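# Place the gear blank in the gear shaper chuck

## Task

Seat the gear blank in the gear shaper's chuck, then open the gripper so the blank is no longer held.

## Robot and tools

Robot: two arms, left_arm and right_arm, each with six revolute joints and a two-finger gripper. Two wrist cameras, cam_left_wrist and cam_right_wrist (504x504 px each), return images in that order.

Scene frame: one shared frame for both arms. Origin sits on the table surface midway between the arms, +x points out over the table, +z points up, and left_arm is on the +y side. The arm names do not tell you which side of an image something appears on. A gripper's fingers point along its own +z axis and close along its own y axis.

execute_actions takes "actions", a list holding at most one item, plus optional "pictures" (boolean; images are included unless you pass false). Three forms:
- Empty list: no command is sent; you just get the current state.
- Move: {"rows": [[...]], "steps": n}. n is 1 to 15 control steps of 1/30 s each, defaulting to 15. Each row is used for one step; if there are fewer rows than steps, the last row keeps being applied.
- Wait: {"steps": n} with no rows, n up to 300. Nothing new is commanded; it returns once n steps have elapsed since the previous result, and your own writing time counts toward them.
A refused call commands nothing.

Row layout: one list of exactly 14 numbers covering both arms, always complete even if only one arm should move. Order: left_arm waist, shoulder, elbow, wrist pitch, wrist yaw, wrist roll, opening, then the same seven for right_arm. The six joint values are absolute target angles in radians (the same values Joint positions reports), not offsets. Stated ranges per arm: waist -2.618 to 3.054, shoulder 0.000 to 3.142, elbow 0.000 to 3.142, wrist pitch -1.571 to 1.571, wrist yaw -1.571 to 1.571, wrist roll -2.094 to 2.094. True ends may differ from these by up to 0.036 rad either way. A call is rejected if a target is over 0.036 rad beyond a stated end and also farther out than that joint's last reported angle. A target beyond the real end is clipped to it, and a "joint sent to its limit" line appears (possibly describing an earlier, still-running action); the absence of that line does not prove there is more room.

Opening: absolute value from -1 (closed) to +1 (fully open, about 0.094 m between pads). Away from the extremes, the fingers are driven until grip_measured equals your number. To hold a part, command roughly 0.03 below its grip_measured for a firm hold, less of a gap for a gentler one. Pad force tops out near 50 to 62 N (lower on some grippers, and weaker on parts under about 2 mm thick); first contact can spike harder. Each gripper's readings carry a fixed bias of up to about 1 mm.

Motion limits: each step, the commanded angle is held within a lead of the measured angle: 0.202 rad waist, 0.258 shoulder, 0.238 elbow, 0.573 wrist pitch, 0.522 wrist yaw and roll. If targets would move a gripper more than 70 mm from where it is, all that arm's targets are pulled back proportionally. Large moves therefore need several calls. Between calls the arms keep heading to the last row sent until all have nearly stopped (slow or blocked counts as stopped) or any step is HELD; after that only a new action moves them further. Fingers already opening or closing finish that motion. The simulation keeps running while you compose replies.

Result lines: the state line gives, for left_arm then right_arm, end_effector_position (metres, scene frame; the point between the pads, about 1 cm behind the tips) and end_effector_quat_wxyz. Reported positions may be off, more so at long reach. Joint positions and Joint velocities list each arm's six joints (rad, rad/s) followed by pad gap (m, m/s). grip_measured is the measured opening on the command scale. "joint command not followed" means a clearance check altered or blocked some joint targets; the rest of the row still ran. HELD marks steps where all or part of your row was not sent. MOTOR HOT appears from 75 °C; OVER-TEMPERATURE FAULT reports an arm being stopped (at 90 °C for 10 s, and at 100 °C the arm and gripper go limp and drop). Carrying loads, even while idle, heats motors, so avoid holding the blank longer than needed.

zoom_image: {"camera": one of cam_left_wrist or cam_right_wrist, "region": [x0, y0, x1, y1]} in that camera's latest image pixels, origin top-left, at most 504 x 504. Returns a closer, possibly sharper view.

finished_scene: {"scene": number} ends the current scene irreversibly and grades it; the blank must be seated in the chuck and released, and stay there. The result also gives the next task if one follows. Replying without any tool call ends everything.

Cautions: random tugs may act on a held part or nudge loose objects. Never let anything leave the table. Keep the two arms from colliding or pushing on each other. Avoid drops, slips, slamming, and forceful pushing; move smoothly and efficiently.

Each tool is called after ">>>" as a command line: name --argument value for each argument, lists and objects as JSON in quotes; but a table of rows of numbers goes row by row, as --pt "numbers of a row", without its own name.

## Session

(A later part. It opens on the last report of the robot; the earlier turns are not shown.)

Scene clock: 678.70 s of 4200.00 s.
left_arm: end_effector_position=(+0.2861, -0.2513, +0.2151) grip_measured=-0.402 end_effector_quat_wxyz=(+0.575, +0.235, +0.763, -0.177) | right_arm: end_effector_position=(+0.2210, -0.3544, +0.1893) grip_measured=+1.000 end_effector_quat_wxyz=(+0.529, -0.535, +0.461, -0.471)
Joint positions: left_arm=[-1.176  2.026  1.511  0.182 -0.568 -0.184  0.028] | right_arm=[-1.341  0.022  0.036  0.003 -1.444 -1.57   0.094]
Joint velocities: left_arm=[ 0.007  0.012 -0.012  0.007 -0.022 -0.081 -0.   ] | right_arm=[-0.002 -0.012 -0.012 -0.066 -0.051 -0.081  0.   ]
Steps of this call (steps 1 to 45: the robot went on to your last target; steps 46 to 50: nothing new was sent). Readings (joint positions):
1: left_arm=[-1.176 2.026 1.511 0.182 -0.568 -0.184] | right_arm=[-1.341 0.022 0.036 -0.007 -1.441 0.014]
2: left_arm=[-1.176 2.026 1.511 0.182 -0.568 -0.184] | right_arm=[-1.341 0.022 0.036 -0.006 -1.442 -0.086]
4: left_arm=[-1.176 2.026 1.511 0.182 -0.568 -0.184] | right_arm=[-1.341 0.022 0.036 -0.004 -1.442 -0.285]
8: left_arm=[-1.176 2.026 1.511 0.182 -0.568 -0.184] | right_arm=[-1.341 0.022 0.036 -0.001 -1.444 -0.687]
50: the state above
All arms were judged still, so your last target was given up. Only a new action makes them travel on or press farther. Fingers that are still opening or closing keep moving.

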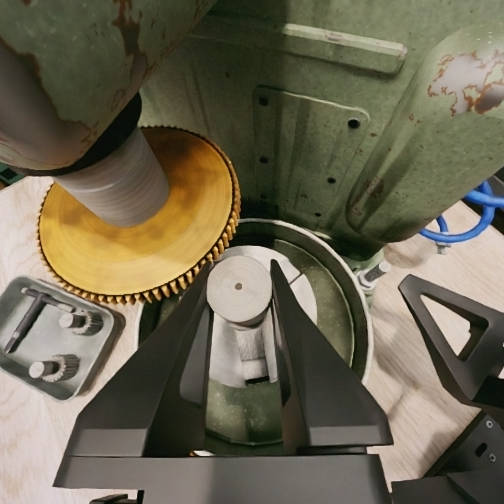

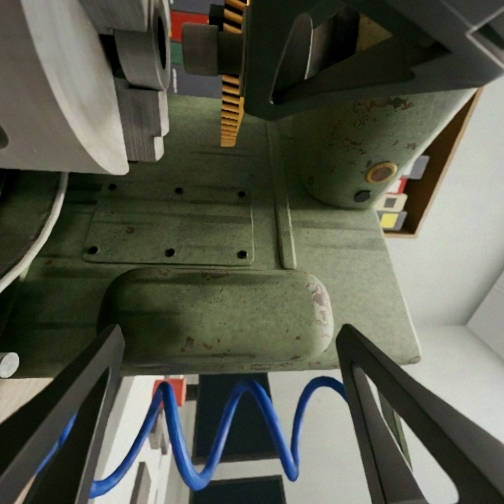

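>>> execute_actions --actions '[{"rows":[[-1.168,2.03,1.53,0.195,-0.575,-0.19,-0.47,-1.35,0.02,0.03,0,-1.45,-1.57,1],[-1.166,2.032,1.515,0.2,-0.575,-0.19,-0.47,-1.35,0.02,0.03,0,-1.45,-1.57,1],[-1.164,2.034,1.502,0.205,-0.575,-0.19,-0.47,-1.35,0.02,0.03,0,-1.45,-1.57,1],[-1.164,2.036,1.498,0.21,-0.575,-0.19,-0.47,-1.35,0.02,0.03,0,-1.45,-1.57,1],[-1.164,2.038,1.494,0.214,-0.575,-0.19,-0.47,-1.35,0.02,0.03,0,-1.45,-1.57,1],[-1.164,2.04,1.49,0.218,-0.575,-0.19,-0.47,-1.35,0.02,0.03,0,-1.45,-1.57,1],[-1.164,2.042,1.487,0.222,-0.575,-0.19,-0.47,-1.35,0.02,0.03,0,-1.45,-1.57,1]],"steps":15}]' --pictures false

>>> execute_actions --actions '[{"steps":15}]'

>>> zoom_image --camera "cam_right_wrist" --region '[110, 0, 270, 160]'

Scene clock: 691.70 s of 4200.00 s.
left_arm: end_effector_position=(+0.2887, -0.2492, +0.2066) grip_measured=-0.402 end_effector_quat_wxyz=(+0.573, +0.235, +0.766, -0.172) | right_arm: end_effector_position=(+0.2210, -0.3544, +0.1893) grip_measured=+1.000 end_effector_quat_wxyz=(+0.529, -0.535, +0.461, -0.471)
Joint positions: left_arm=[-1.17   2.034  1.497  0.194 -0.569 -0.184  0.028] | right_arm=[-1.341  0.022  0.036  0.003 -1.444 -1.57   0.094]
Joint velocities: left_arm=[ 0.022 -0.027  0.002 -0.037 -0.051  0.007 -0.001] | right_arm=[-0.022  0.007 -0.002  0.022  0.022 -0.007  0.   ]
Steps of this call (steps 1 to 90: nothing new was sent; then 9.50 s passed at rest; steps 91 to 105: all 15 steps of this action). Readings (joint positions):
91: left_arm=[-1.176 2.026 1.511 0.182 -0.568 -0.184] | right_arm=[-1.341 0.022 0.036 0.003 -1.444 -1.570]
92: left_arm=[-1.176 2.026 1.511 0.182 -0.568 -0.184] | right_arm=[-1.341 0.022 0.036 0.003 -1.444 -1.570]
94: left_arm=[-1.175 2.026 1.511 0.182 -0.568 -0.184] | right_arm=[-1.341 0.022 0.036 0.003 -1.444 -1.570]
98: left_arm=[-1.172 2.026 1.503 0.190 -0.568 -0.184] | right_arm=[-1.341 0.022 0.036 0.003 -1.444 -1.570]
105: the state above

Scene clock: 692.20 s of 4200.00 s.
left_arm: end_effector_position=(+0.2887, -0.2492, +0.2066) grip_measured=-0.402 end_effector_quat_wxyz=(+0.573, +0.235, +0.766, -0.172) | right_arm: end_effector_position=(+0.2210, -0.3544, +0.1893) grip_measured=+1.000 end_effector_quat_wxyz=(+0.529, -0.535, +0.461, -0.471)
Joint positions: left_arm=[-1.17   2.034  1.497  0.194 -0.569 -0.184  0.028] | right_arm=[-1.341  0.022  0.036  0.003 -1.444 -1.57   0.094]
Joint velocities: left_arm=[ 0.017 -0.017  0.002 -0.022  0.007  0.095 -0.   ] | right_arm=[ 0.002  0.002  0.002 -0.037 -0.11   0.022  0.   ]
Steps of this call (steps 1 to 15: the robot went on to your last target). Readings (joint positions):
1: left_arm=[-1.170 2.034 1.497 0.194 -0.569 -0.184] | right_arm=[-1.341 0.022 0.036 0.003 -1.444 -1.570]
2: left_arm=[-1.170 2.034 1.497 0.194 -0.569 -0.184] | right_arm=[-1.341 0.022 0.036 0.003 -1.444 -1.570]
4: left_arm=[-1.170 2.034 1.497 0.194 -0.569 -0.184] | right_arm=[-1.341 0.022 0.036 0.003 -1.444 -1.570]
8: left_arm=[-1.170 2.034 1.497 0.194 -0.569 -0.184] | right_arm=[-1.341 0.022 0.036 0.003 -1.444 -1.570]
15: the state above
All arms were judged still, so your last target was given up. Only a new action makes them travel on or press farther. Fingers that are still opening or closing keep moving.

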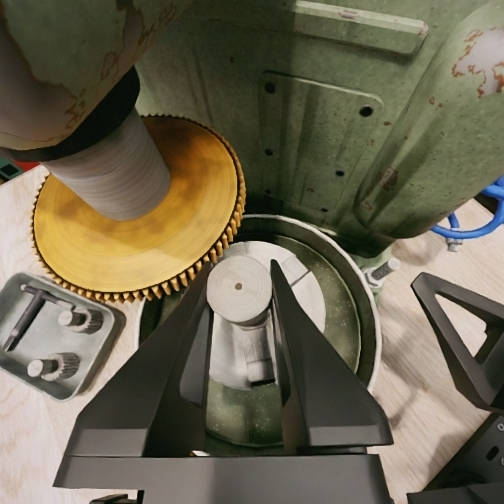

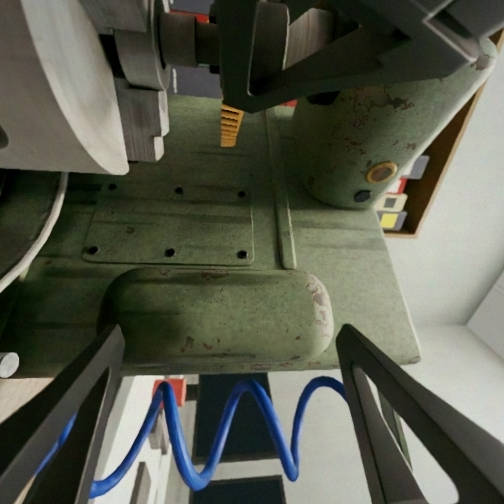

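Region (110, 0, 270, 160) of cam_right_wrist's 504x504 image, scaled by 3.150, with more detail than that image has.

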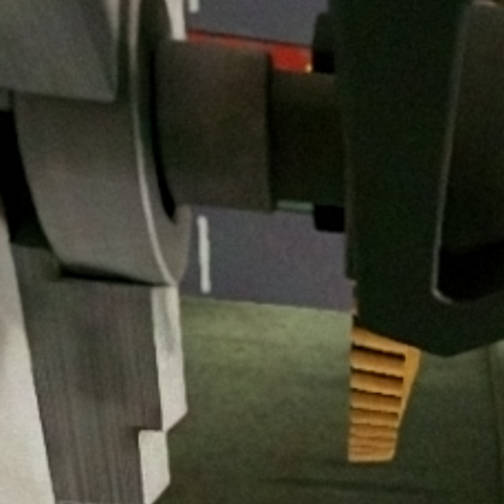

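>>> execute_actions --actions '[{"rows":[[-1.164,2.042,1.487,0.228,-0.575,-0.19,-0.47,-1.35,0.02,0.03,0,-1.45,-1.57,1],[-1.164,2.043,1.487,0.234,-0.575,-0.19,-0.47,-1.35,0.02,0.03,0,-1.45,-1.57,1],[-1.164,2.045,1.487,0.238,-0.575,-0.19,-0.47,-1.35,0.02,0.03,0,-1.45,-1.57,1],[-1.164,2.047,1.487,0.24,-0.575,-0.19,-0.47,-1.35,0.02,0.03,0,-1.45,-1.57,1],[-1.164,2.049,1.487,0.24,-0.575,-0.19,-0.47,-1.35,0.02,0.03,0,-1.45,-1.57,1],[-1.164,2.051,1.487,0.24,-0.575,-0.19,-0.47,-1.35,0.02,0.03,0,-1.45,-1.57,1]],"steps":15}]' --pictures false

>>> execute_actions --actions '[{"steps":15}]'

>>> zoom_image --camera "cam_right_wrist" --region '[110, 0, 270, 160]'

Scene clock: 700.97 s of 4200.00 s.
left_arm: end_effector_position=(+0.2891, -0.2502, +0.2095) grip_measured=-0.402 end_effector_quat_wxyz=(+0.577, +0.232, +0.763, -0.176) | right_arm: end_effector_position=(+0.2210, -0.3544, +0.1893) grip_measured=+1.000 end_effector_quat_wxyz=(+0.529, -0.535, +0.461, -0.471)
Joint positions: left_arm=[-1.17   2.034  1.497  0.208 -0.569 -0.184  0.028] | right_arm=[-1.341  0.022  0.036  0.003 -1.444 -1.57   0.094]
Joint velocities: left_arm=[-0.002 -0.002 -0.007 -0.007 -0.022 -0.022 -0.   ] | right_arm=[-0.002  0.002 -0.007  0.051 -0.051 -0.037  0.   ]
Steps of this call (steps 1 to 90: nothing new was sent; then 5.27 s passed at rest; steps 91 to 105: all 15 steps of this action). Readings (joint positions):
91: left_arm=[-1.170 2.034 1.497 0.194 -0.569 -0.184] | right_arm=[-1.341 0.022 0.036 0.003 -1.444 -1.570]
92: left_arm=[-1.170 2.034 1.497 0.195 -0.569 -0.184] | right_arm=[-1.341 0.022 0.036 0.003 -1.444 -1.570]
94: left_arm=[-1.170 2.034 1.497 0.198 -0.569 -0.184] | right_arm=[-1.341 0.022 0.036 0.003 -1.444 -1.570]
98: left_arm=[-1.170 2.034 1.497 0.205 -0.569 -0.184] | right_arm=[-1.341 0.022 0.036 0.003 -1.444 -1.570]
105: the state above

Scene clock: 701.47 s of 4200.00 s.
left_arm: end_effector_position=(+0.2891, -0.2502, +0.2096) grip_measured=-0.402 end_effector_quat_wxyz=(+0.577, +0.231, +0.763, -0.176) | right_arm: end_effector_position=(+0.2210, -0.3544, +0.1893) grip_measured=+1.000 end_effector_quat_wxyz=(+0.529, -0.535, +0.461, -0.471)
Joint positions: left_arm=[-1.17   2.034  1.497  0.208 -0.569 -0.184  0.028] | right_arm=[-1.341  0.022  0.036  0.003 -1.444 -1.57   0.094]
Joint velocities: left_arm=[-0.002 -0.007 -0.002 -0.051  0.007 -0.037  0.001] | right_arm=[-0.007  0.002  0.002 -0.095  0.037  0.022  0.   ]
Steps of this call (steps 1 to 15: the robot went on to your last target). Readings (joint positions):
1: left_arm=[-1.170 2.034 1.497 0.208 -0.569 -0.184] | right_arm=[-1.341 0.022 0.036 0.003 -1.444 -1.570]
2: left_arm=[-1.170 2.034 1.497 0.208 -0.569 -0.184] | right_arm=[-1.341 0.022 0.036 0.003 -1.444 -1.570]
4: left_arm=[-1.170 2.034 1.497 0.208 -0.569 -0.184] | right_arm=[-1.341 0.022 0.036 0.003 -1.444 -1.570]
8: left_arm=[-1.170 2.034 1.497 0.208 -0.569 -0.184] | right_arm=[-1.341 0.022 0.036 0.003 -1.444 -1.570]
15: the state above
All arms were judged still, so your last target was given up. Only a new action makes them travel on or press farther. Fingers that are still opening or closing keep moving.

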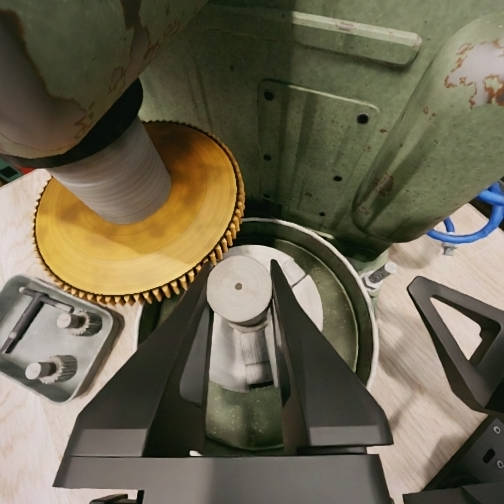

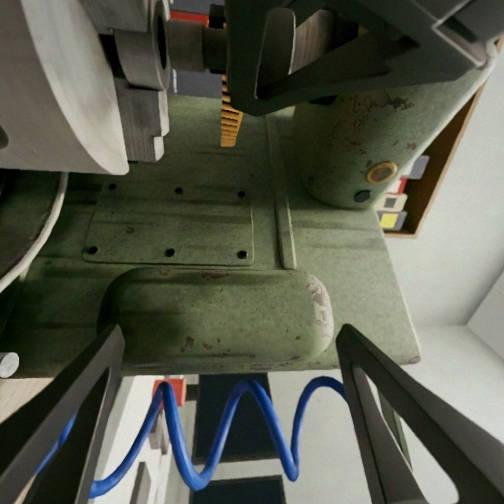

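Region (110, 0, 270, 160) of cam_right_wrist's 504x504 image, scaled by 3.150, with more detail than that image has.

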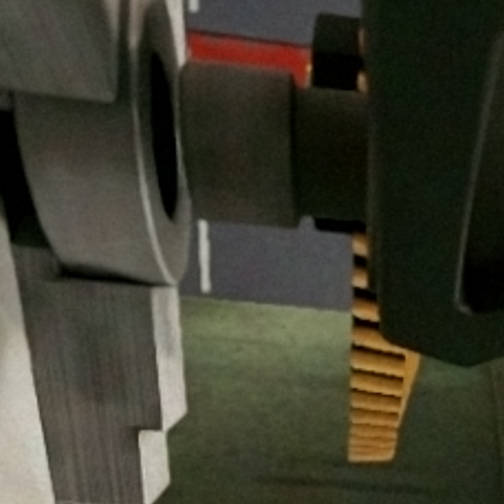

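>>> execute_actions --actions '[{"rows":[[-1.164,2.053,1.485,0.24,-0.575,-0.19,-0.47,-1.35,0.02,0.03,0,-1.45,-1.57,1],[-1.164,2.055,1.483,0.24,-0.575,-0.19,-0.47,-1.35,0.02,0.03,0,-1.45,-1.57,1],[-1.164,2.056,1.482,0.24,-0.575,-0.19,-0.47,-1.35,0.02,0.03,0,-1.45,-1.57,1]],"steps":15}]'

>>> zoom_image --camera "cam_right_wrist" --region '[110, 0, 270, 160]'

Scene clock: 711.80 s of 4200.00 s.
left_arm: end_effector_position=(+0.2898, -0.2516, +0.2065) grip_measured=-0.402 end_effector_quat_wxyz=(+0.577, +0.231, +0.763, -0.176) | right_arm: end_effector_position=(+0.2210, -0.3544, +0.1893) grip_measured=+1.000 end_effector_quat_wxyz=(+0.529, -0.535, +0.461, -0.471)
Joint positions: left_arm=[-1.17   2.044  1.497  0.219 -0.569 -0.184  0.028] | right_arm=[-1.341  0.022  0.036  0.003 -1.444 -1.57   0.094]
Joint velocities: left_arm=[ 0.002  0.007 -0.017 -0.007 -0.037  0.022 -0.002] | right_arm=[ 0.007 -0.002 -0.012 -0.095  0.066  0.022  0.   ]
Steps of this call (steps 1 to 90: nothing new was sent; then 6.83 s passed at rest; steps 91 to 105: all 15 steps of this action). Readings (joint positions):
91: left_arm=[-1.170 2.035 1.497 0.208 -0.569 -0.184] | right_arm=[-1.341 0.022 0.036 0.003 -1.444 -1.570]
92: left_arm=[-1.170 2.037 1.497 0.211 -0.569 -0.184] | right_arm=[-1.341 0.022 0.036 0.003 -1.444 -1.570]
94: left_arm=[-1.170 2.041 1.497 0.213 -0.569 -0.184] | right_arm=[-1.341 0.022 0.036 0.003 -1.444 -1.570]
98: left_arm=[-1.170 2.044 1.497 0.219 -0.569 -0.184] | right_arm=[-1.341 0.022 0.036 0.003 -1.444 -1.570]
105: the state above

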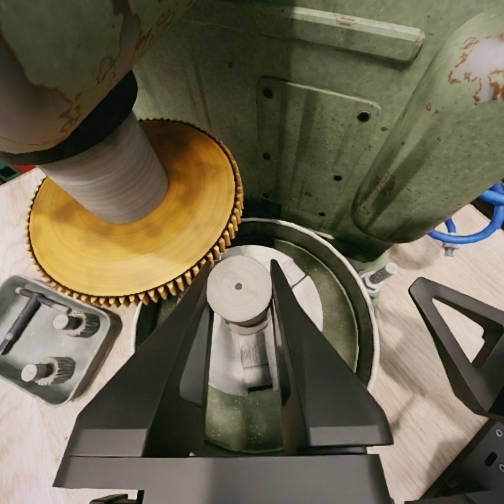

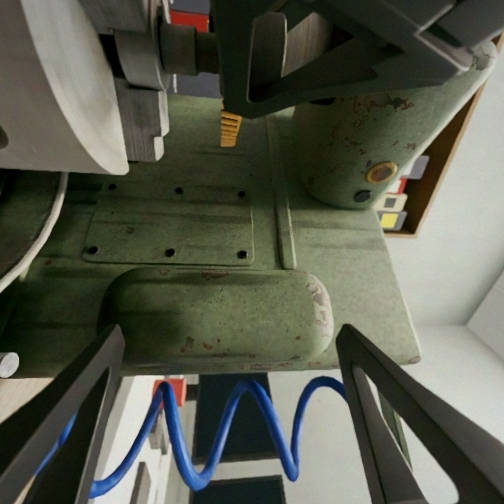

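Region (110, 0, 270, 160) of cam_right_wrist's 504x504 image, scaled by 3.150, with more detail than that image has.

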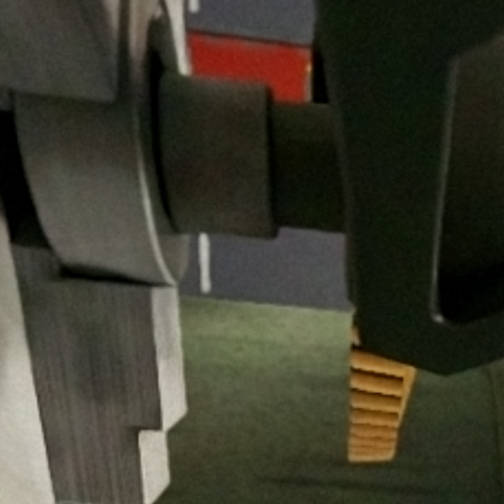

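>>> execute_actions --actions '[{"rows":[[-1.164,2.04,1.49,0.23,-0.575,-0.19,-0.47,-1.35,0.02,0.03,0,-1.45,-1.57,1],[-1.164,2.03,1.49,0.22,-0.575,-0.19,-0.47,-1.35,0.02,0.03,0,-1.45,-1.57,1],[-1.164,2.022,1.49,0.212,-0.575,-0.19,-0.47,-1.35,0.02,0.03,0,-1.45,-1.57,1],[-1.164,2.018,1.49,0.207,-0.575,-0.19,-0.47,-1.35,0.02,0.03,0,-1.45,-1.57,1],[-1.164,2.015,1.49,0.205,-0.575,-0.19,-0.47,-1.35,0.02,0.03,0,-1.45,-1.57,1],[-1.164,2.013,1.49,0.205,-0.575,-0.19,-0.47,-1.35,0.02,0.03,0,-1.45,-1.57,1],[-1.164,2.011,1.49,0.205,-0.575,-0.19,-0.47,-1.35,0.02,0.03,0,-1.45,-1.57,1],[-1.164,2.009,1.49,0.205,-0.575,-0.19,-0.47,-1.35,0.02,0.03,0,-1.45,-1.57,1]],"steps":15}]' --pictures false

>>> execute_actions --actions '[{"steps":15}]'

>>> zoom_image --camera "cam_right_wrist" --region '[110, 0, 270, 160]'

Scene clock: 724.93 s of 4200.00 s.
left_arm: end_effector_position=(+0.2898, -0.2516, +0.2062) grip_measured=-0.402 end_effector_quat_wxyz=(+0.577, +0.231, +0.763, -0.176) | right_arm: end_effector_position=(+0.2210, -0.3544, +0.1893) grip_measured=+1.000 end_effector_quat_wxyz=(+0.529, -0.535, +0.461, -0.471)
Joint positions: left_arm=[-1.17   2.044  1.497  0.218 -0.569 -0.184  0.028] | right_arm=[-1.341  0.022  0.036  0.003 -1.444 -1.57   0.094]
Joint velocities: left_arm=[ 0.002  0.002  0.002  0.022  0.022 -0.007 -0.   ] | right_arm=[ 0.017 -0.002  0.002  0.037 -0.066 -0.051  0.   ]
Steps of this call (steps 1 to 15: the robot went on to your last target; steps 16 to 90: nothing new was sent; then 9.63 s passed at rest; steps 91 to 105: all 15 steps of this action). Readings (joint positions):
91: left_arm=[-1.170 2.044 1.497 0.219 -0.569 -0.184] | right_arm=[-1.341 0.022 0.036 0.003 -1.444 -1.570]
92: left_arm=[-1.170 2.044 1.497 0.219 -0.569 -0.184] | right_arm=[-1.341 0.022 0.036 0.003 -1.444 -1.570]
94: left_arm=[-1.170 2.044 1.497 0.218 -0.569 -0.184] | right_arm=[-1.341 0.022 0.036 0.003 -1.444 -1.570]
98: left_arm=[-1.170 2.044 1.497 0.218 -0.569 -0.184] | right_arm=[-1.341 0.022 0.036 0.003 -1.444 -1.570]
105: the state above

Scene clock: 725.43 s of 4200.00 s.
left_arm: end_effector_position=(+0.2898, -0.2516, +0.2062) grip_measured=-0.402 end_effector_quat_wxyz=(+0.577, +0.231, +0.763, -0.176) | right_arm: end_effector_position=(+0.2210, -0.3544, +0.1893) grip_measured=+1.000 end_effector_quat_wxyz=(+0.529, -0.535, +0.461, -0.471)
Joint positions: left_arm=[-1.17   2.044  1.497  0.218 -0.569 -0.184  0.028] | right_arm=[-1.341  0.022  0.036  0.003 -1.444 -1.57   0.094]
Joint velocities: left_arm=[ 0.007  0.002  0.012  0.007 -0.066 -0.022 -0.   ] | right_arm=[-0.017 -0.007 -0.012 -0.007 -0.007  0.11   0.   ]
Steps of this call (steps 1 to 15: the robot went on to your last target). Readings (joint positions):
1: left_arm=[-1.170 2.044 1.497 0.218 -0.569 -0.184] | right_arm=[-1.341 0.022 0.036 0.003 -1.444 -1.570]
2: left_arm=[-1.170 2.044 1.497 0.218 -0.569 -0.184] | right_arm=[-1.341 0.022 0.036 0.003 -1.444 -1.570]
4: left_arm=[-1.170 2.044 1.497 0.218 -0.569 -0.184] | right_arm=[-1.341 0.022 0.036 0.003 -1.444 -1.570]
8: left_arm=[-1.170 2.044 1.497 0.218 -0.569 -0.184] | right_arm=[-1.341 0.022 0.036 0.003 -1.444 -1.570]
15: the state above
All arms were judged still, so your last target was given up. Only a new action makes them travel on or press farther. Fingers that are still opening or closing keep moving.

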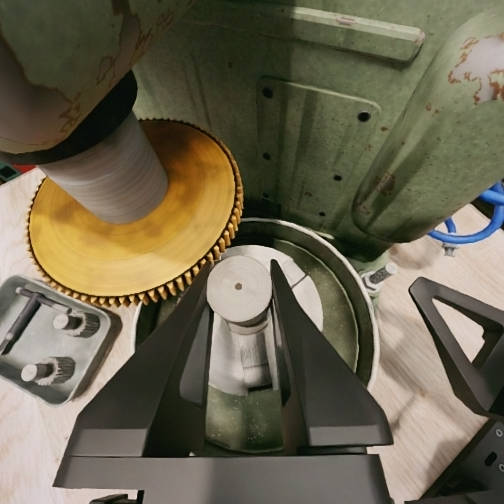

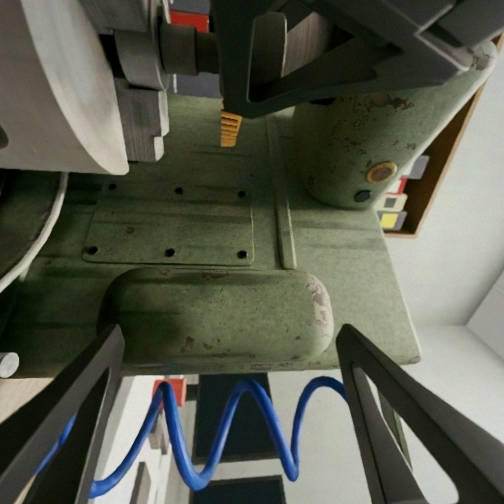

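Region (110, 0, 270, 160) of cam_right_wrist's 504x504 image, scaled by 3.150, with more detail than that image has.

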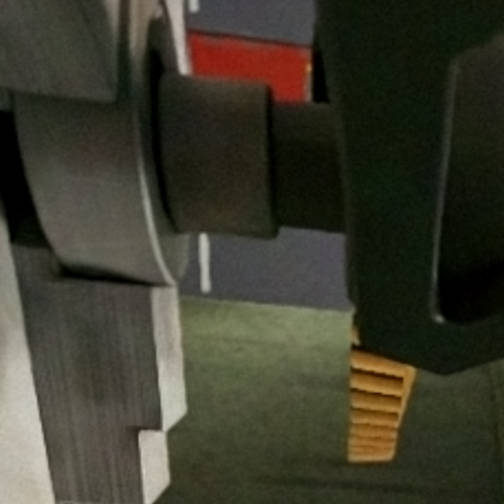

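Stiction. Pulse to break it, then settle.

>>> execute_actions --actions '[{"rows":[[-1.164,1.998,1.49,0.205,-0.575,-0.19,-0.47,-1.35,0.02,0.03,0,-1.45,-1.57,1],[-1.164,1.998,1.49,0.205,-0.575,-0.19,-0.47,-1.35,0.02,0.03,0,-1.45,-1.57,1],[-1.164,2.006,1.49,0.205,-0.575,-0.19,-0.47,-1.35,0.02,0.03,0,-1.45,-1.57,1]],"steps":15}]' --pictures false

>>> execute_actions --actions '[{"steps":15}]'

>>> zoom_image --camera "cam_right_wrist" --region '[110, 0, 270, 160]'

Scene clock: 731.53 s of 4200.00 s.
left_arm: end_effector_position=(+0.2891, -0.2500, +0.2062) grip_measured=-0.402 end_effector_quat_wxyz=(+0.574, +0.234, +0.765, -0.173) | right_arm: end_effector_position=(+0.2210, -0.3544, +0.1893) grip_measured=+1.000 end_effector_quat_wxyz=(+0.529, -0.535, +0.461, -0.471)
Joint positions: left_arm=[-1.17   2.038  1.497  0.201 -0.569 -0.184  0.028] | right_arm=[-1.341  0.022  0.036  0.003 -1.444 -1.57   0.094]
Joint velocities: left_arm=[-0.007  0.007 -0.017 -0.022 -0.007 -0.066  0.002] | right_arm=[ 0.007 -0.007  0.032 -0.081 -0.007 -0.022  0.   ]
Steps of this call (steps 1 to 90: nothing new was sent; then 2.60 s passed at rest; steps 91 to 105: all 15 steps of this action). Readings (joint positions):
91: left_arm=[-1.170 2.042 1.497 0.217 -0.569 -0.184] | right_arm=[-1.341 0.022 0.036 0.003 -1.444 -1.570]
92: left_arm=[-1.170 2.040 1.497 0.211 -0.569 -0.184] | right_arm=[-1.341 0.022 0.036 0.003 -1.444 -1.570]
94: left_arm=[-1.170 2.038 1.497 0.207 -0.569 -0.184] | right_arm=[-1.341 0.022 0.036 0.003 -1.444 -1.570]
98: left_arm=[-1.170 2.038 1.497 0.202 -0.569 -0.184] | right_arm=[-1.341 0.022 0.036 0.003 -1.444 -1.570]
105: the state above

Scene clock: 732.03 s of 4200.00 s.
left_arm: end_effector_position=(+0.2891, -0.2500, +0.2062) grip_measured=-0.402 end_effector_quat_wxyz=(+0.574, +0.234, +0.765, -0.173) | right_arm: end_effector_position=(+0.2210, -0.3544, +0.1893) grip_measured=+1.000 end_effector_quat_wxyz=(+0.529, -0.535, +0.461, -0.471)
Joint positions: left_arm=[-1.17   2.038  1.497  0.201 -0.569 -0.184  0.028] | right_arm=[-1.341  0.022  0.036  0.003 -1.444 -1.57   0.094]
Joint velocities: left_arm=[ 0.002  0.002 -0.017  0.007 -0.051 -0.022 -0.001] | right_arm=[-0.022 -0.012 -0.017  0.022 -0.066 -0.066  0.   ]
Steps of this call (steps 1 to 15: the robot went on to your last target). Readings (joint positions):
1: left_arm=[-1.170 2.038 1.497 0.201 -0.569 -0.184] | right_arm=[-1.341 0.022 0.036 0.003 -1.444 -1.570]
2: left_arm=[-1.170 2.038 1.497 0.201 -0.569 -0.184] | right_arm=[-1.341 0.022 0.036 0.003 -1.444 -1.570]
4: left_arm=[-1.170 2.038 1.497 0.201 -0.569 -0.184] | right_arm=[-1.341 0.022 0.036 0.003 -1.444 -1.570]
8: left_arm=[-1.170 2.038 1.497 0.201 -0.569 -0.184] | right_arm=[-1.341 0.022 0.036 0.003 -1.444 -1.570]
15: the state above
All arms were judged still, so your last target was given up. Only a new action makes them travel on or press farther. Fingers that are still opening or closing keep moving.

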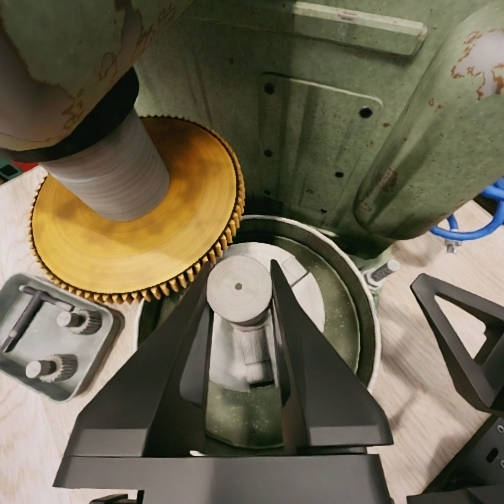

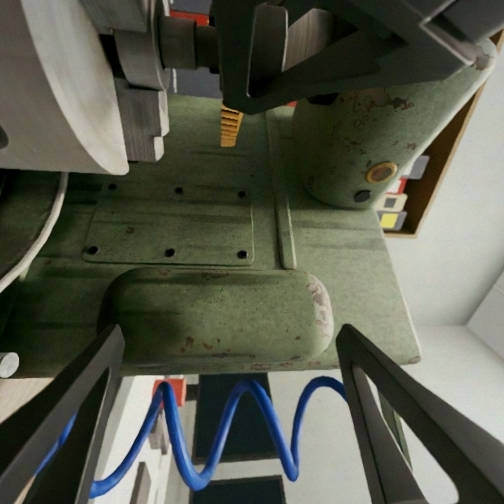

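Region (110, 0, 270, 160) of cam_right_wrist's 504x504 image, scaled by 3.150, with more detail than that image has.

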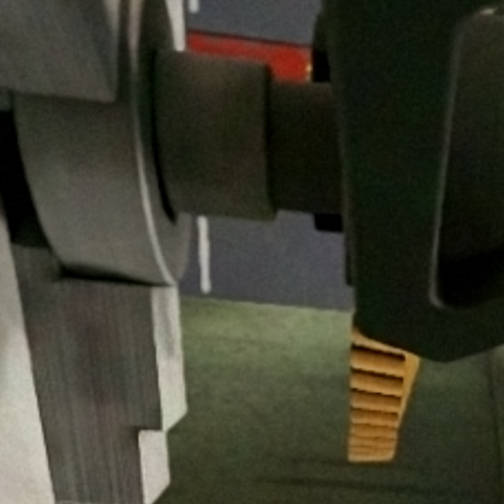

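>>> execute_actions --actions '[{"rows":[[-1.172,2.02,1.49,0.2,-0.575,-0.19,-0.47,-1.35,0.02,0.03,0,-1.45,-1.57,1],[-1.175,2.02,1.49,0.2,-0.575,-0.19,-0.47,-1.35,0.02,0.03,0,-1.45,-1.57,1],[-1.177,2.02,1.49,0.2,-0.575,-0.19,-0.47,-1.35,0.02,0.03,0,-1.45,-1.57,1],[-1.178,2.02,1.49,0.2,-0.575,-0.19,-0.47,-1.35,0.02,0.03,0,-1.45,-1.57,1],[-1.179,2.02,1.49,0.2,-0.575,-0.19,-0.47,-1.35,0.02,0.03,0,-1.45,-1.57,1]],"steps":15}]' --pictures false

>>> execute_actions --actions '[{"steps":15}]'

>>> zoom_image --camera "cam_right_wrist" --region '[110, 0, 270, 160]'

Scene clock: 739.13 s of 4200.00 s.
left_arm: end_effector_position=(+0.2891, -0.2500, +0.2062) grip_measured=-0.402 end_effector_quat_wxyz=(+0.574, +0.234, +0.765, -0.173) | right_arm: end_effector_position=(+0.2210, -0.3544, +0.1893) grip_measured=+1.000 end_effector_quat_wxyz=(+0.529, -0.535, +0.461, -0.471)
Joint positions: left_arm=[-1.17   2.038  1.497  0.201 -0.569 -0.184  0.028] | right_arm=[-1.341  0.022  0.036  0.003 -1.444 -1.57   0.094]
Joint velocities: left_arm=[-0.002 -0.002  0.002  0.11  -0.007 -0.037 -0.   ] | right_arm=[-0.002 -0.007 -0.007  0.037  0.007  0.037  0.   ]
Steps of this call (steps 1 to 90: nothing new was sent; then 3.60 s passed at rest; steps 91 to 105: all 15 steps of this action). Readings (joint positions):
91: left_arm=[-1.170 2.038 1.497 0.201 -0.569 -0.184] | right_arm=[-1.341 0.022 0.036 0.003 -1.444 -1.570]
92: left_arm=[-1.170 2.038 1.497 0.201 -0.569 -0.184] | right_arm=[-1.341 0.022 0.036 0.003 -1.444 -1.570]
94: left_arm=[-1.170 2.038 1.497 0.201 -0.569 -0.184] | right_arm=[-1.341 0.022 0.036 0.003 -1.444 -1.570]
98: left_arm=[-1.170 2.038 1.497 0.201 -0.569 -0.184] | right_arm=[-1.341 0.022 0.036 0.003 -1.444 -1.570]
105: the state above

Scene clock: 739.63 s of 4200.00 s.
left_arm: end_effector_position=(+0.2891, -0.2500, +0.2062) grip_measured=-0.402 end_effector_quat_wxyz=(+0.574, +0.234, +0.765, -0.173) | right_arm: end_effector_position=(+0.2210, -0.3544, +0.1893) grip_measured=+1.000 end_effector_quat_wxyz=(+0.529, -0.535, +0.461, -0.471)
Joint positions: left_arm=[-1.17   2.038  1.497  0.201 -0.569 -0.184  0.028] | right_arm=[-1.341  0.022  0.036  0.003 -1.444 -1.57   0.094]
Joint velocities: left_arm=[ 0.007  0.002  0.007  0.022 -0.022  0.022  0.001] | right_arm=[ 0.012  0.017  0.007  0.007 -0.037 -0.051  0.   ]
Steps of this call (steps 1 to 15: the robot went on to your last target). Readings (joint positions):
1: left_arm=[-1.170 2.038 1.497 0.201 -0.569 -0.184] | right_arm=[-1.341 0.022 0.036 0.003 -1.444 -1.570]
2: left_arm=[-1.170 2.038 1.497 0.201 -0.569 -0.184] | right_arm=[-1.341 0.022 0.036 0.003 -1.444 -1.570]
4: left_arm=[-1.170 2.038 1.497 0.201 -0.569 -0.184] | right_arm=[-1.341 0.022 0.036 0.003 -1.444 -1.570]
8: left_arm=[-1.170 2.038 1.497 0.201 -0.569 -0.184] | right_arm=[-1.341 0.022 0.036 0.003 -1.444 -1.570]
15: the state above
All arms were judged still, so your last target was given up. Only a new action makes them travel on or press farther. Fingers that are still opening or closing keep moving.

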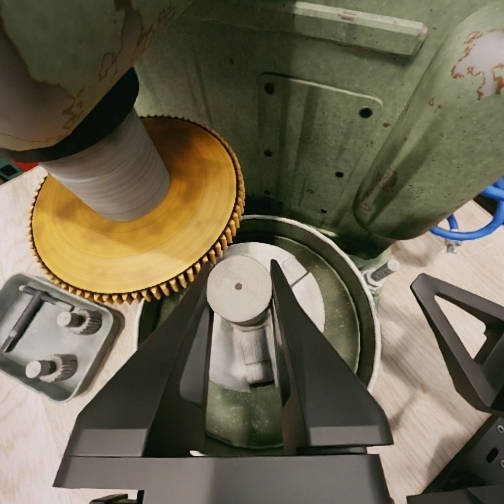

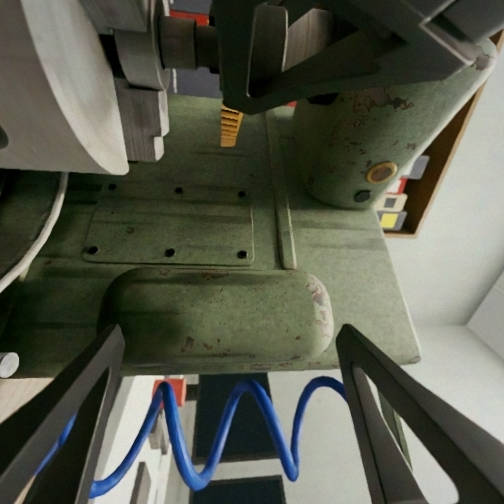

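Region (110, 0, 270, 160) of cam_right_wrist's 504x504 image, scaled by 3.150, with more detail than that image has.

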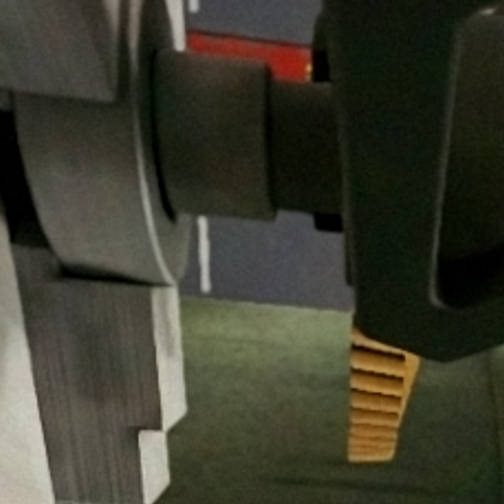

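>>> execute_actions --actions '[{"rows":[[-1.184,2.02,1.49,0.2,-0.575,-0.19,-0.47,-1.35,0.02,0.03,0,-1.45,-1.57,1],[-1.184,2.02,1.49,0.2,-0.575,-0.19,-0.47,-1.35,0.02,0.03,0,-1.45,-1.57,1],[-1.18,2.02,1.49,0.2,-0.575,-0.19,-0.47,-1.35,0.02,0.03,0,-1.45,-1.57,1]],"steps":15}]'

>>> zoom_image --camera "cam_right_wrist" --region '[110, 0, 270, 160]'

Scene clock: 744.67 s of 4200.00 s.
left_arm: end_effector_position=(+0.2879, -0.2506, +0.2059) grip_measured=-0.402 end_effector_quat_wxyz=(+0.574, +0.235, +0.765, -0.173) | right_arm: end_effector_position=(+0.2210, -0.3544, +0.1893) grip_measured=+1.000 end_effector_quat_wxyz=(+0.529, -0.535, +0.461, -0.471)
Joint positions: left_arm=[-1.173  2.038  1.497  0.2   -0.569 -0.184  0.028] | right_arm=[-1.341  0.022  0.036  0.003 -1.444 -1.57   0.094]
Joint velocities: left_arm=[ 0.007 -0.002 -0.002  0.007  0.007 -0.095  0.001] | right_arm=[ 0.002 -0.002 -0.002  0.022  0.066  0.037  0.   ]
Steps of this call (steps 1 to 90: nothing new was sent; then 1.53 s passed at rest; steps 91 to 105: all 15 steps of this action). Readings (joint positions):
91: left_arm=[-1.171 2.038 1.497 0.201 -0.569 -0.184] | right_arm=[-1.341 0.022 0.036 0.003 -1.444 -1.570]
92: left_arm=[-1.172 2.038 1.497 0.200 -0.569 -0.184] | right_arm=[-1.341 0.022 0.036 0.003 -1.444 -1.570]
94: left_arm=[-1.173 2.038 1.497 0.200 -0.569 -0.184] | right_arm=[-1.341 0.022 0.036 0.003 -1.444 -1.570]
98: left_arm=[-1.173 2.038 1.497 0.200 -0.569 -0.184] | right_arm=[-1.341 0.022 0.036 0.003 -1.444 -1.570]
105: the state above

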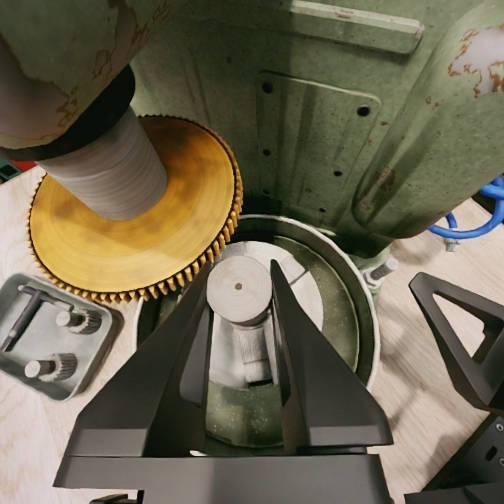

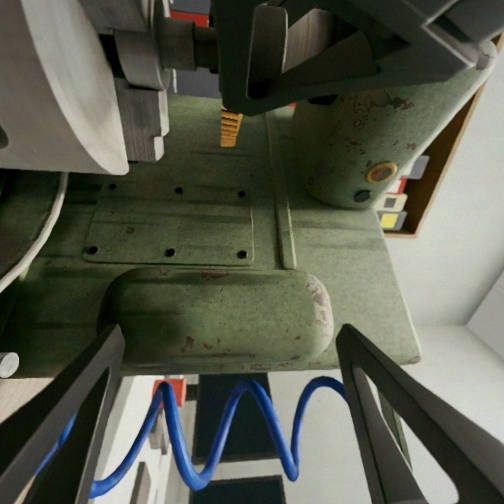

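Region (110, 0, 270, 160) of cam_right_wrist's 504x504 image, scaled by 3.150, with more detail than that image has.

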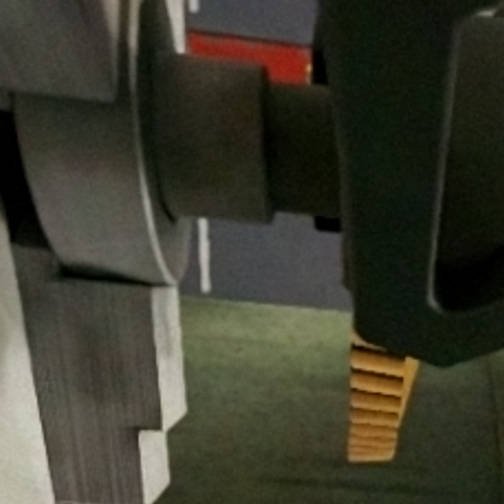

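>>> execute_actions --actions '[{"rows":[[-1.176,2.03,1.484,0.205,-0.575,-0.19,-0.47,-1.35,0.02,0.03,0,-1.45,-1.57,1],[-1.176,2.035,1.48,0.21,-0.575,-0.19,-0.47,-1.35,0.02,0.03,0,-1.45,-1.57,1],[-1.176,2.04,1.477,0.215,-0.575,-0.19,-0.47,-1.35,0.02,0.03,0,-1.45,-1.57,1]],"steps":15}]'

>>> zoom_image --camera "cam_right_wrist" --region '[110, 0, 270, 160]'

Scene clock: 750.80 s of 4200.00 s.
left_arm: end_effector_position=(+0.2879, -0.2506, +0.2059) grip_measured=-0.402 end_effector_quat_wxyz=(+0.574, +0.235, +0.765, -0.173) | right_arm: end_effector_position=(+0.2210, -0.3544, +0.1893) grip_measured=+1.000 end_effector_quat_wxyz=(+0.529, -0.535, +0.461, -0.471)
Joint positions: left_arm=[-1.173  2.038  1.497  0.2   -0.569 -0.184  0.028] | right_arm=[-1.341  0.022  0.036  0.003 -1.444 -1.57   0.094]
Joint velocities: left_arm=[ 0.012  0.007 -0.002 -0.022  0.037 -0.022  0.001] | right_arm=[ 0.012 -0.012  0.002 -0.081 -0.007 -0.007  0.   ]
Steps of this call (steps 1 to 15: the robot went on to your last target; steps 16 to 90: nothing new was sent; then 2.63 s passed at rest; steps 91 to 105: all 15 steps of this action). Readings (joint positions):
91: left_arm=[-1.173 2.038 1.497 0.200 -0.569 -0.184] | right_arm=[-1.341 0.022 0.036 0.003 -1.444 -1.570]
92: left_arm=[-1.173 2.038 1.497 0.200 -0.569 -0.184] | right_arm=[-1.341 0.022 0.036 0.003 -1.444 -1.570]
94: left_arm=[-1.173 2.038 1.497 0.200 -0.569 -0.184] | right_arm=[-1.341 0.022 0.036 0.003 -1.444 -1.570]
98: left_arm=[-1.173 2.038 1.497 0.200 -0.569 -0.184] | right_arm=[-1.341 0.022 0.036 0.003 -1.444 -1.570]
105: the state above

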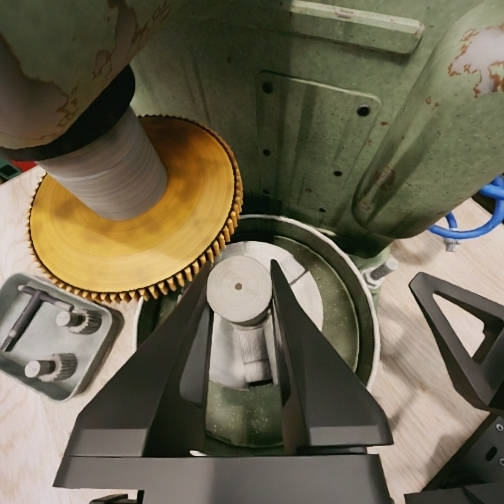

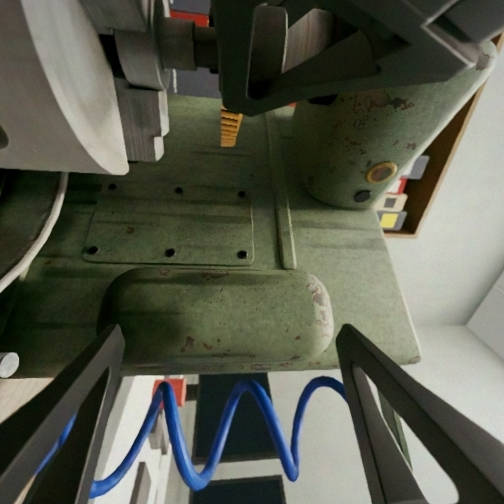

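Region (110, 0, 270, 160) of cam_right_wrist's 504x504 image, scaled by 3.150, with more detail than that image has.

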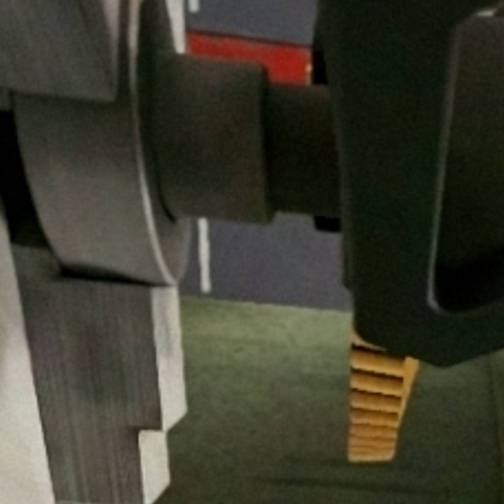

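>>> execute_actions --actions '[{"rows":[[-1.176,2.04,1.468,0.215,-0.575,-0.19,-0.47,-1.35,0.02,0.03,0,-1.45,-1.57,1],[-1.176,2.04,1.468,0.215,-0.575,-0.19,-0.47,-1.35,0.02,0.03,0,-1.45,-1.57,1],[-1.176,2.04,1.476,0.215,-0.575,-0.19,-0.47,-1.35,0.02,0.03,0,-1.45,-1.57,1]],"steps":15}]'

>>> zoom_image --camera "cam_right_wrist" --region '[110, 0, 270, 160]'

Scene clock: 754.93 s of 4200.00 s.
left_arm: end_effector_position=(+0.2879, -0.2505, +0.2055) grip_measured=-0.402 end_effector_quat_wxyz=(+0.575, +0.234, +0.765, -0.175) | right_arm: end_effector_position=(+0.2210, -0.3544, +0.1893) grip_measured=+1.000 end_effector_quat_wxyz=(+0.529, -0.535, +0.461, -0.471)
Joint positions: left_arm=[-1.173  2.038  1.491  0.209 -0.569 -0.184  0.028] | right_arm=[-1.341  0.022  0.036  0.003 -1.444 -1.57   0.094]
Joint velocities: left_arm=[ 0.007  0.007 -0.002 -0.081 -0.022  0.007 -0.002] | right_arm=[-0.007 -0.012  0.012  0.081  0.022 -0.066  0.   ]
Steps of this call (steps 1 to 15: the robot went on to your last target; steps 16 to 90: nothing new was sent; then 0.63 s passed at rest; steps 91 to 105: all 15 steps of this action). Readings (joint positions):
91: left_arm=[-1.173 2.038 1.495 0.202 -0.569 -0.184] | right_arm=[-1.341 0.022 0.036 0.003 -1.444 -1.570]
92: left_arm=[-1.173 2.038 1.492 0.207 -0.569 -0.184] | right_arm=[-1.341 0.022 0.036 0.003 -1.444 -1.570]
94: left_arm=[-1.173 2.038 1.491 0.209 -0.569 -0.184] | right_arm=[-1.341 0.022 0.036 0.003 -1.444 -1.570]
98: left_arm=[-1.173 2.038 1.491 0.209 -0.569 -0.184] | right_arm=[-1.341 0.022 0.036 0.003 -1.444 -1.570]
105: the state above

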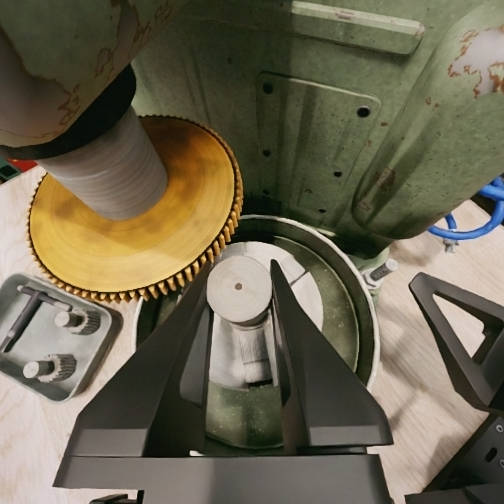

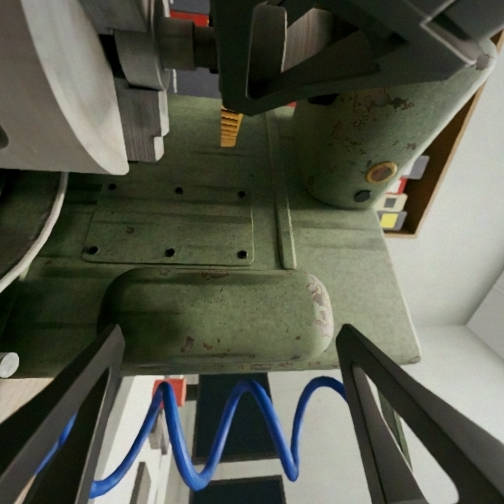

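Region (110, 0, 270, 160) of cam_right_wrist's 504x504 image, scaled by 3.150, with more detail than that image has.

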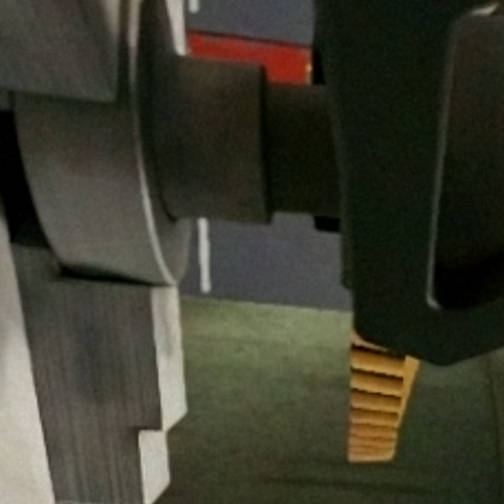

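>>> execute_actions --actions '[{"rows":[[-1.176,2.04,1.476,0.205,-0.575,-0.19,-0.47,-1.35,0.02,0.03,0,-1.45,-1.57,1],[-1.176,2.04,1.476,0.198,-0.575,-0.19,-0.47,-1.35,0.02,0.03,0,-1.45,-1.57,1],[-1.176,2.04,1.476,0.19,-0.575,-0.19,-0.47,-1.35,0.02,0.03,0,-1.45,-1.57,1],[-1.176,2.04,1.476,0.183,-0.575,-0.19,-0.47,-1.35,0.02,0.03,0,-1.45,-1.57,1]],"steps":15}]'

>>> zoom_image --camera "cam_right_wrist" --region '[110, 0, 270, 160]'

Scene clock: 761.03 s of 4200.00 s.
left_arm: end_effector_position=(+0.2879, -0.2504, +0.2054) grip_measured=-0.402 end_effector_quat_wxyz=(+0.575, +0.234, +0.765, -0.174) | right_arm: end_effector_position=(+0.2210, -0.3544, +0.1893) grip_measured=+1.000 end_effector_quat_wxyz=(+0.529, -0.535, +0.461, -0.471)
Joint positions: left_arm=[-1.173  2.038  1.491  0.209 -0.569 -0.184  0.028] | right_arm=[-1.341  0.022  0.036  0.003 -1.444 -1.57   0.094]
Joint velocities: left_arm=[ 0.002 -0.002 -0.012  0.095 -0.007 -0.037  0.001] | right_arm=[ 0.007  0.012  0.002  0.007 -0.022  0.051  0.   ]
Steps of this call (steps 1 to 15: the robot went on to your last target; steps 16 to 90: nothing new was sent; then 2.60 s passed at rest; steps 91 to 105: all 15 steps of this action). Readings (joint positions):
91: left_arm=[-1.173 2.038 1.491 0.209 -0.569 -0.184] | right_arm=[-1.341 0.022 0.036 0.003 -1.444 -1.570]
92: left_arm=[-1.173 2.038 1.491 0.209 -0.569 -0.184] | right_arm=[-1.341 0.022 0.036 0.003 -1.444 -1.570]
94: left_arm=[-1.173 2.038 1.491 0.209 -0.569 -0.184] | right_arm=[-1.341 0.022 0.036 0.003 -1.444 -1.570]
98: left_arm=[-1.173 2.038 1.491 0.209 -0.569 -0.184] | right_arm=[-1.341 0.022 0.036 0.003 -1.444 -1.570]
105: the state above

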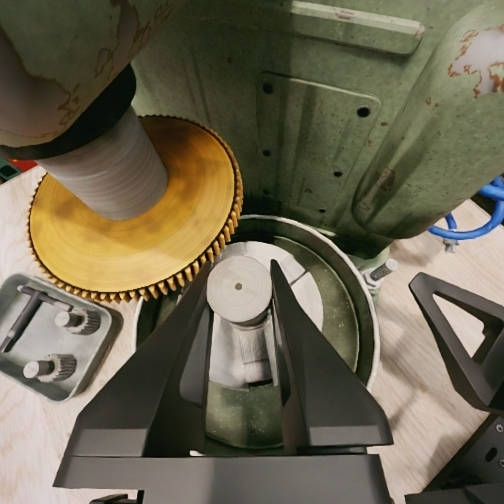

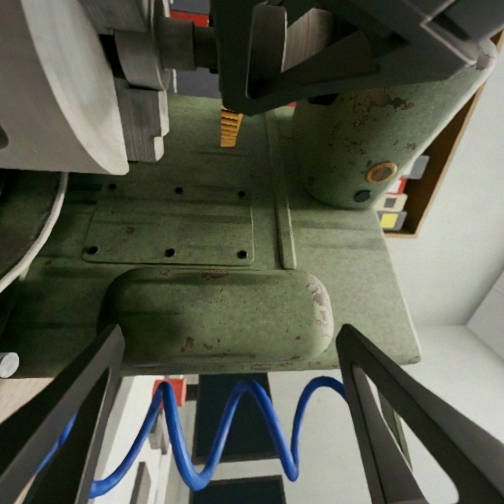

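Region (110, 0, 270, 160) of cam_right_wrist's 504x504 image, scaled by 3.150, with more detail than that image has.

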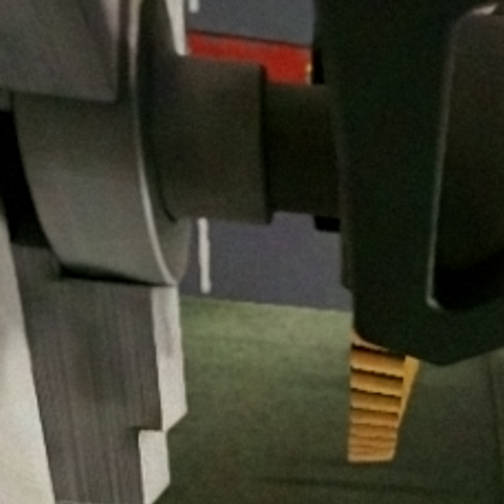

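>>> execute_actions --actions '[{"rows":[[-1.176,2.04,1.476,0.2,-0.575,-0.19,-0.47,-1.35,0.02,0.03,0,-1.4,1.57,1]],"steps":15}]' --pictures false

>>> execute_actions --actions '[{"steps":50}]'

>>> zoom_image --camera "cam_right_wrist" --region '[215, 300, 305, 390]'

Scene clock: 765.27 s of 4200.00 s.
left_arm: end_effector_position=(+0.2879, -0.2504, +0.2054) grip_measured=-0.402 end_effector_quat_wxyz=(+0.575, +0.234, +0.765, -0.174) | right_arm: end_effector_position=(+0.2217, -0.3606, +0.1898) grip_measured=+1.000 end_effector_quat_wxyz=(+0.708, -0.082, +0.701, -0.013)
Joint positions: left_arm=[-1.173  2.038  1.491  0.209 -0.569 -0.184  0.028] | right_arm=[-1.341  0.022  0.036  0.007 -1.409 -0.115  0.094]
Joint velocities: left_arm=[-0.012  0.002  0.002 -0.081 -0.051  0.037  0.001] | right_arm=[-0.007 -0.022 -0.007 -0.051  0.066  2.777  0.   ]
Steps of this call (steps 1 to 15: the robot went on to your last target; steps 16 to 90: nothing new was sent; then 0.73 s passed at rest; steps 91 to 105: all 15 steps of this action). Readings (joint positions):
91: left_arm=[-1.173 2.038 1.491 0.209 -0.569 -0.184] | right_arm=[-1.341 0.022 0.036 0.005 -1.439 -1.490]
92: left_arm=[-1.173 2.038 1.491 0.209 -0.569 -0.184] | right_arm=[-1.341 0.022 0.036 0.006 -1.433 -1.392]
94: left_arm=[-1.173 2.038 1.491 0.209 -0.569 -0.184] | right_arm=[-1.341 0.022 0.036 0.006 -1.423 -1.196]
98: left_arm=[-1.173 2.038 1.491 0.209 -0.569 -0.184] | right_arm=[-1.341 0.022 0.036 0.006 -1.414 -0.805]
105: the state above

Scene clock: 766.93 s of 4200.00 s.
left_arm: end_effector_position=(+0.2879, -0.2504, +0.2054) grip_measured=-0.402 end_effector_quat_wxyz=(+0.575, +0.234, +0.765, -0.174) | right_arm: end_effector_position=(+0.2218, -0.3611, +0.1898) grip_measured=+1.000 end_effector_quat_wxyz=(+0.482, +0.470, +0.527, +0.519)
Joint positions: left_arm=[-1.173  2.038  1.491  0.209 -0.569 -0.184  0.028] | right_arm=[-1.341  0.022  0.036  0.007 -1.406  1.57   0.094]
Joint velocities: left_arm=[-0.002 -0.012  0.002 -0.081 -0.066 -0.022 -0.001] | right_arm=[-0.002  0.017  0.002 -0.051 -0.066  0.037  0.   ]
Steps of this call (steps 1 to 45: the robot went on to your last target; steps 46 to 50: nothing new was sent). Readings (joint positions):
1: left_arm=[-1.173 2.038 1.491 0.209 -0.569 -0.184] | right_arm=[-1.341 0.022 0.036 0.007 -1.409 -0.016]
2: left_arm=[-1.173 2.038 1.491 0.209 -0.569 -0.184] | right_arm=[-1.341 0.022 0.036 0.007 -1.408 0.083]
4: left_arm=[-1.173 2.038 1.491 0.209 -0.569 -0.184] | right_arm=[-1.341 0.022 0.036 0.007 -1.407 0.282]
8: left_arm=[-1.173 2.038 1.491 0.209 -0.569 -0.184] | right_arm=[-1.341 0.022 0.036 0.007 -1.407 0.683]
50: the state above
All arms were judged still, so your last target was given up. Only a new action makes them travel on or press farther. Fingers that are still opening or closing keep moving.

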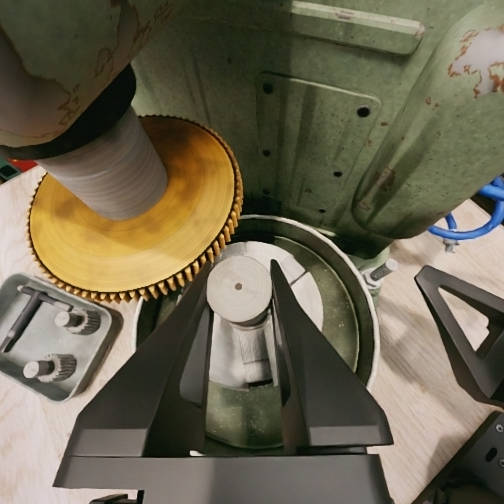

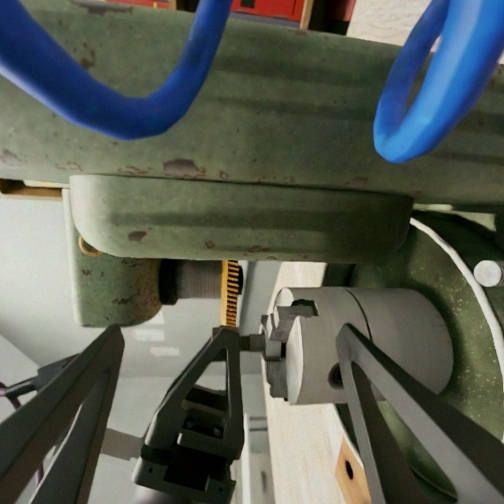

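Region (215, 300, 305, 390) of cam_right_wrist's 504x504 image, scaled by 5.600, with more detail than that image has.

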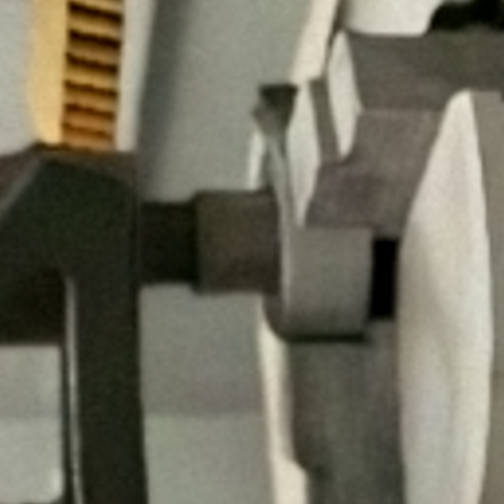

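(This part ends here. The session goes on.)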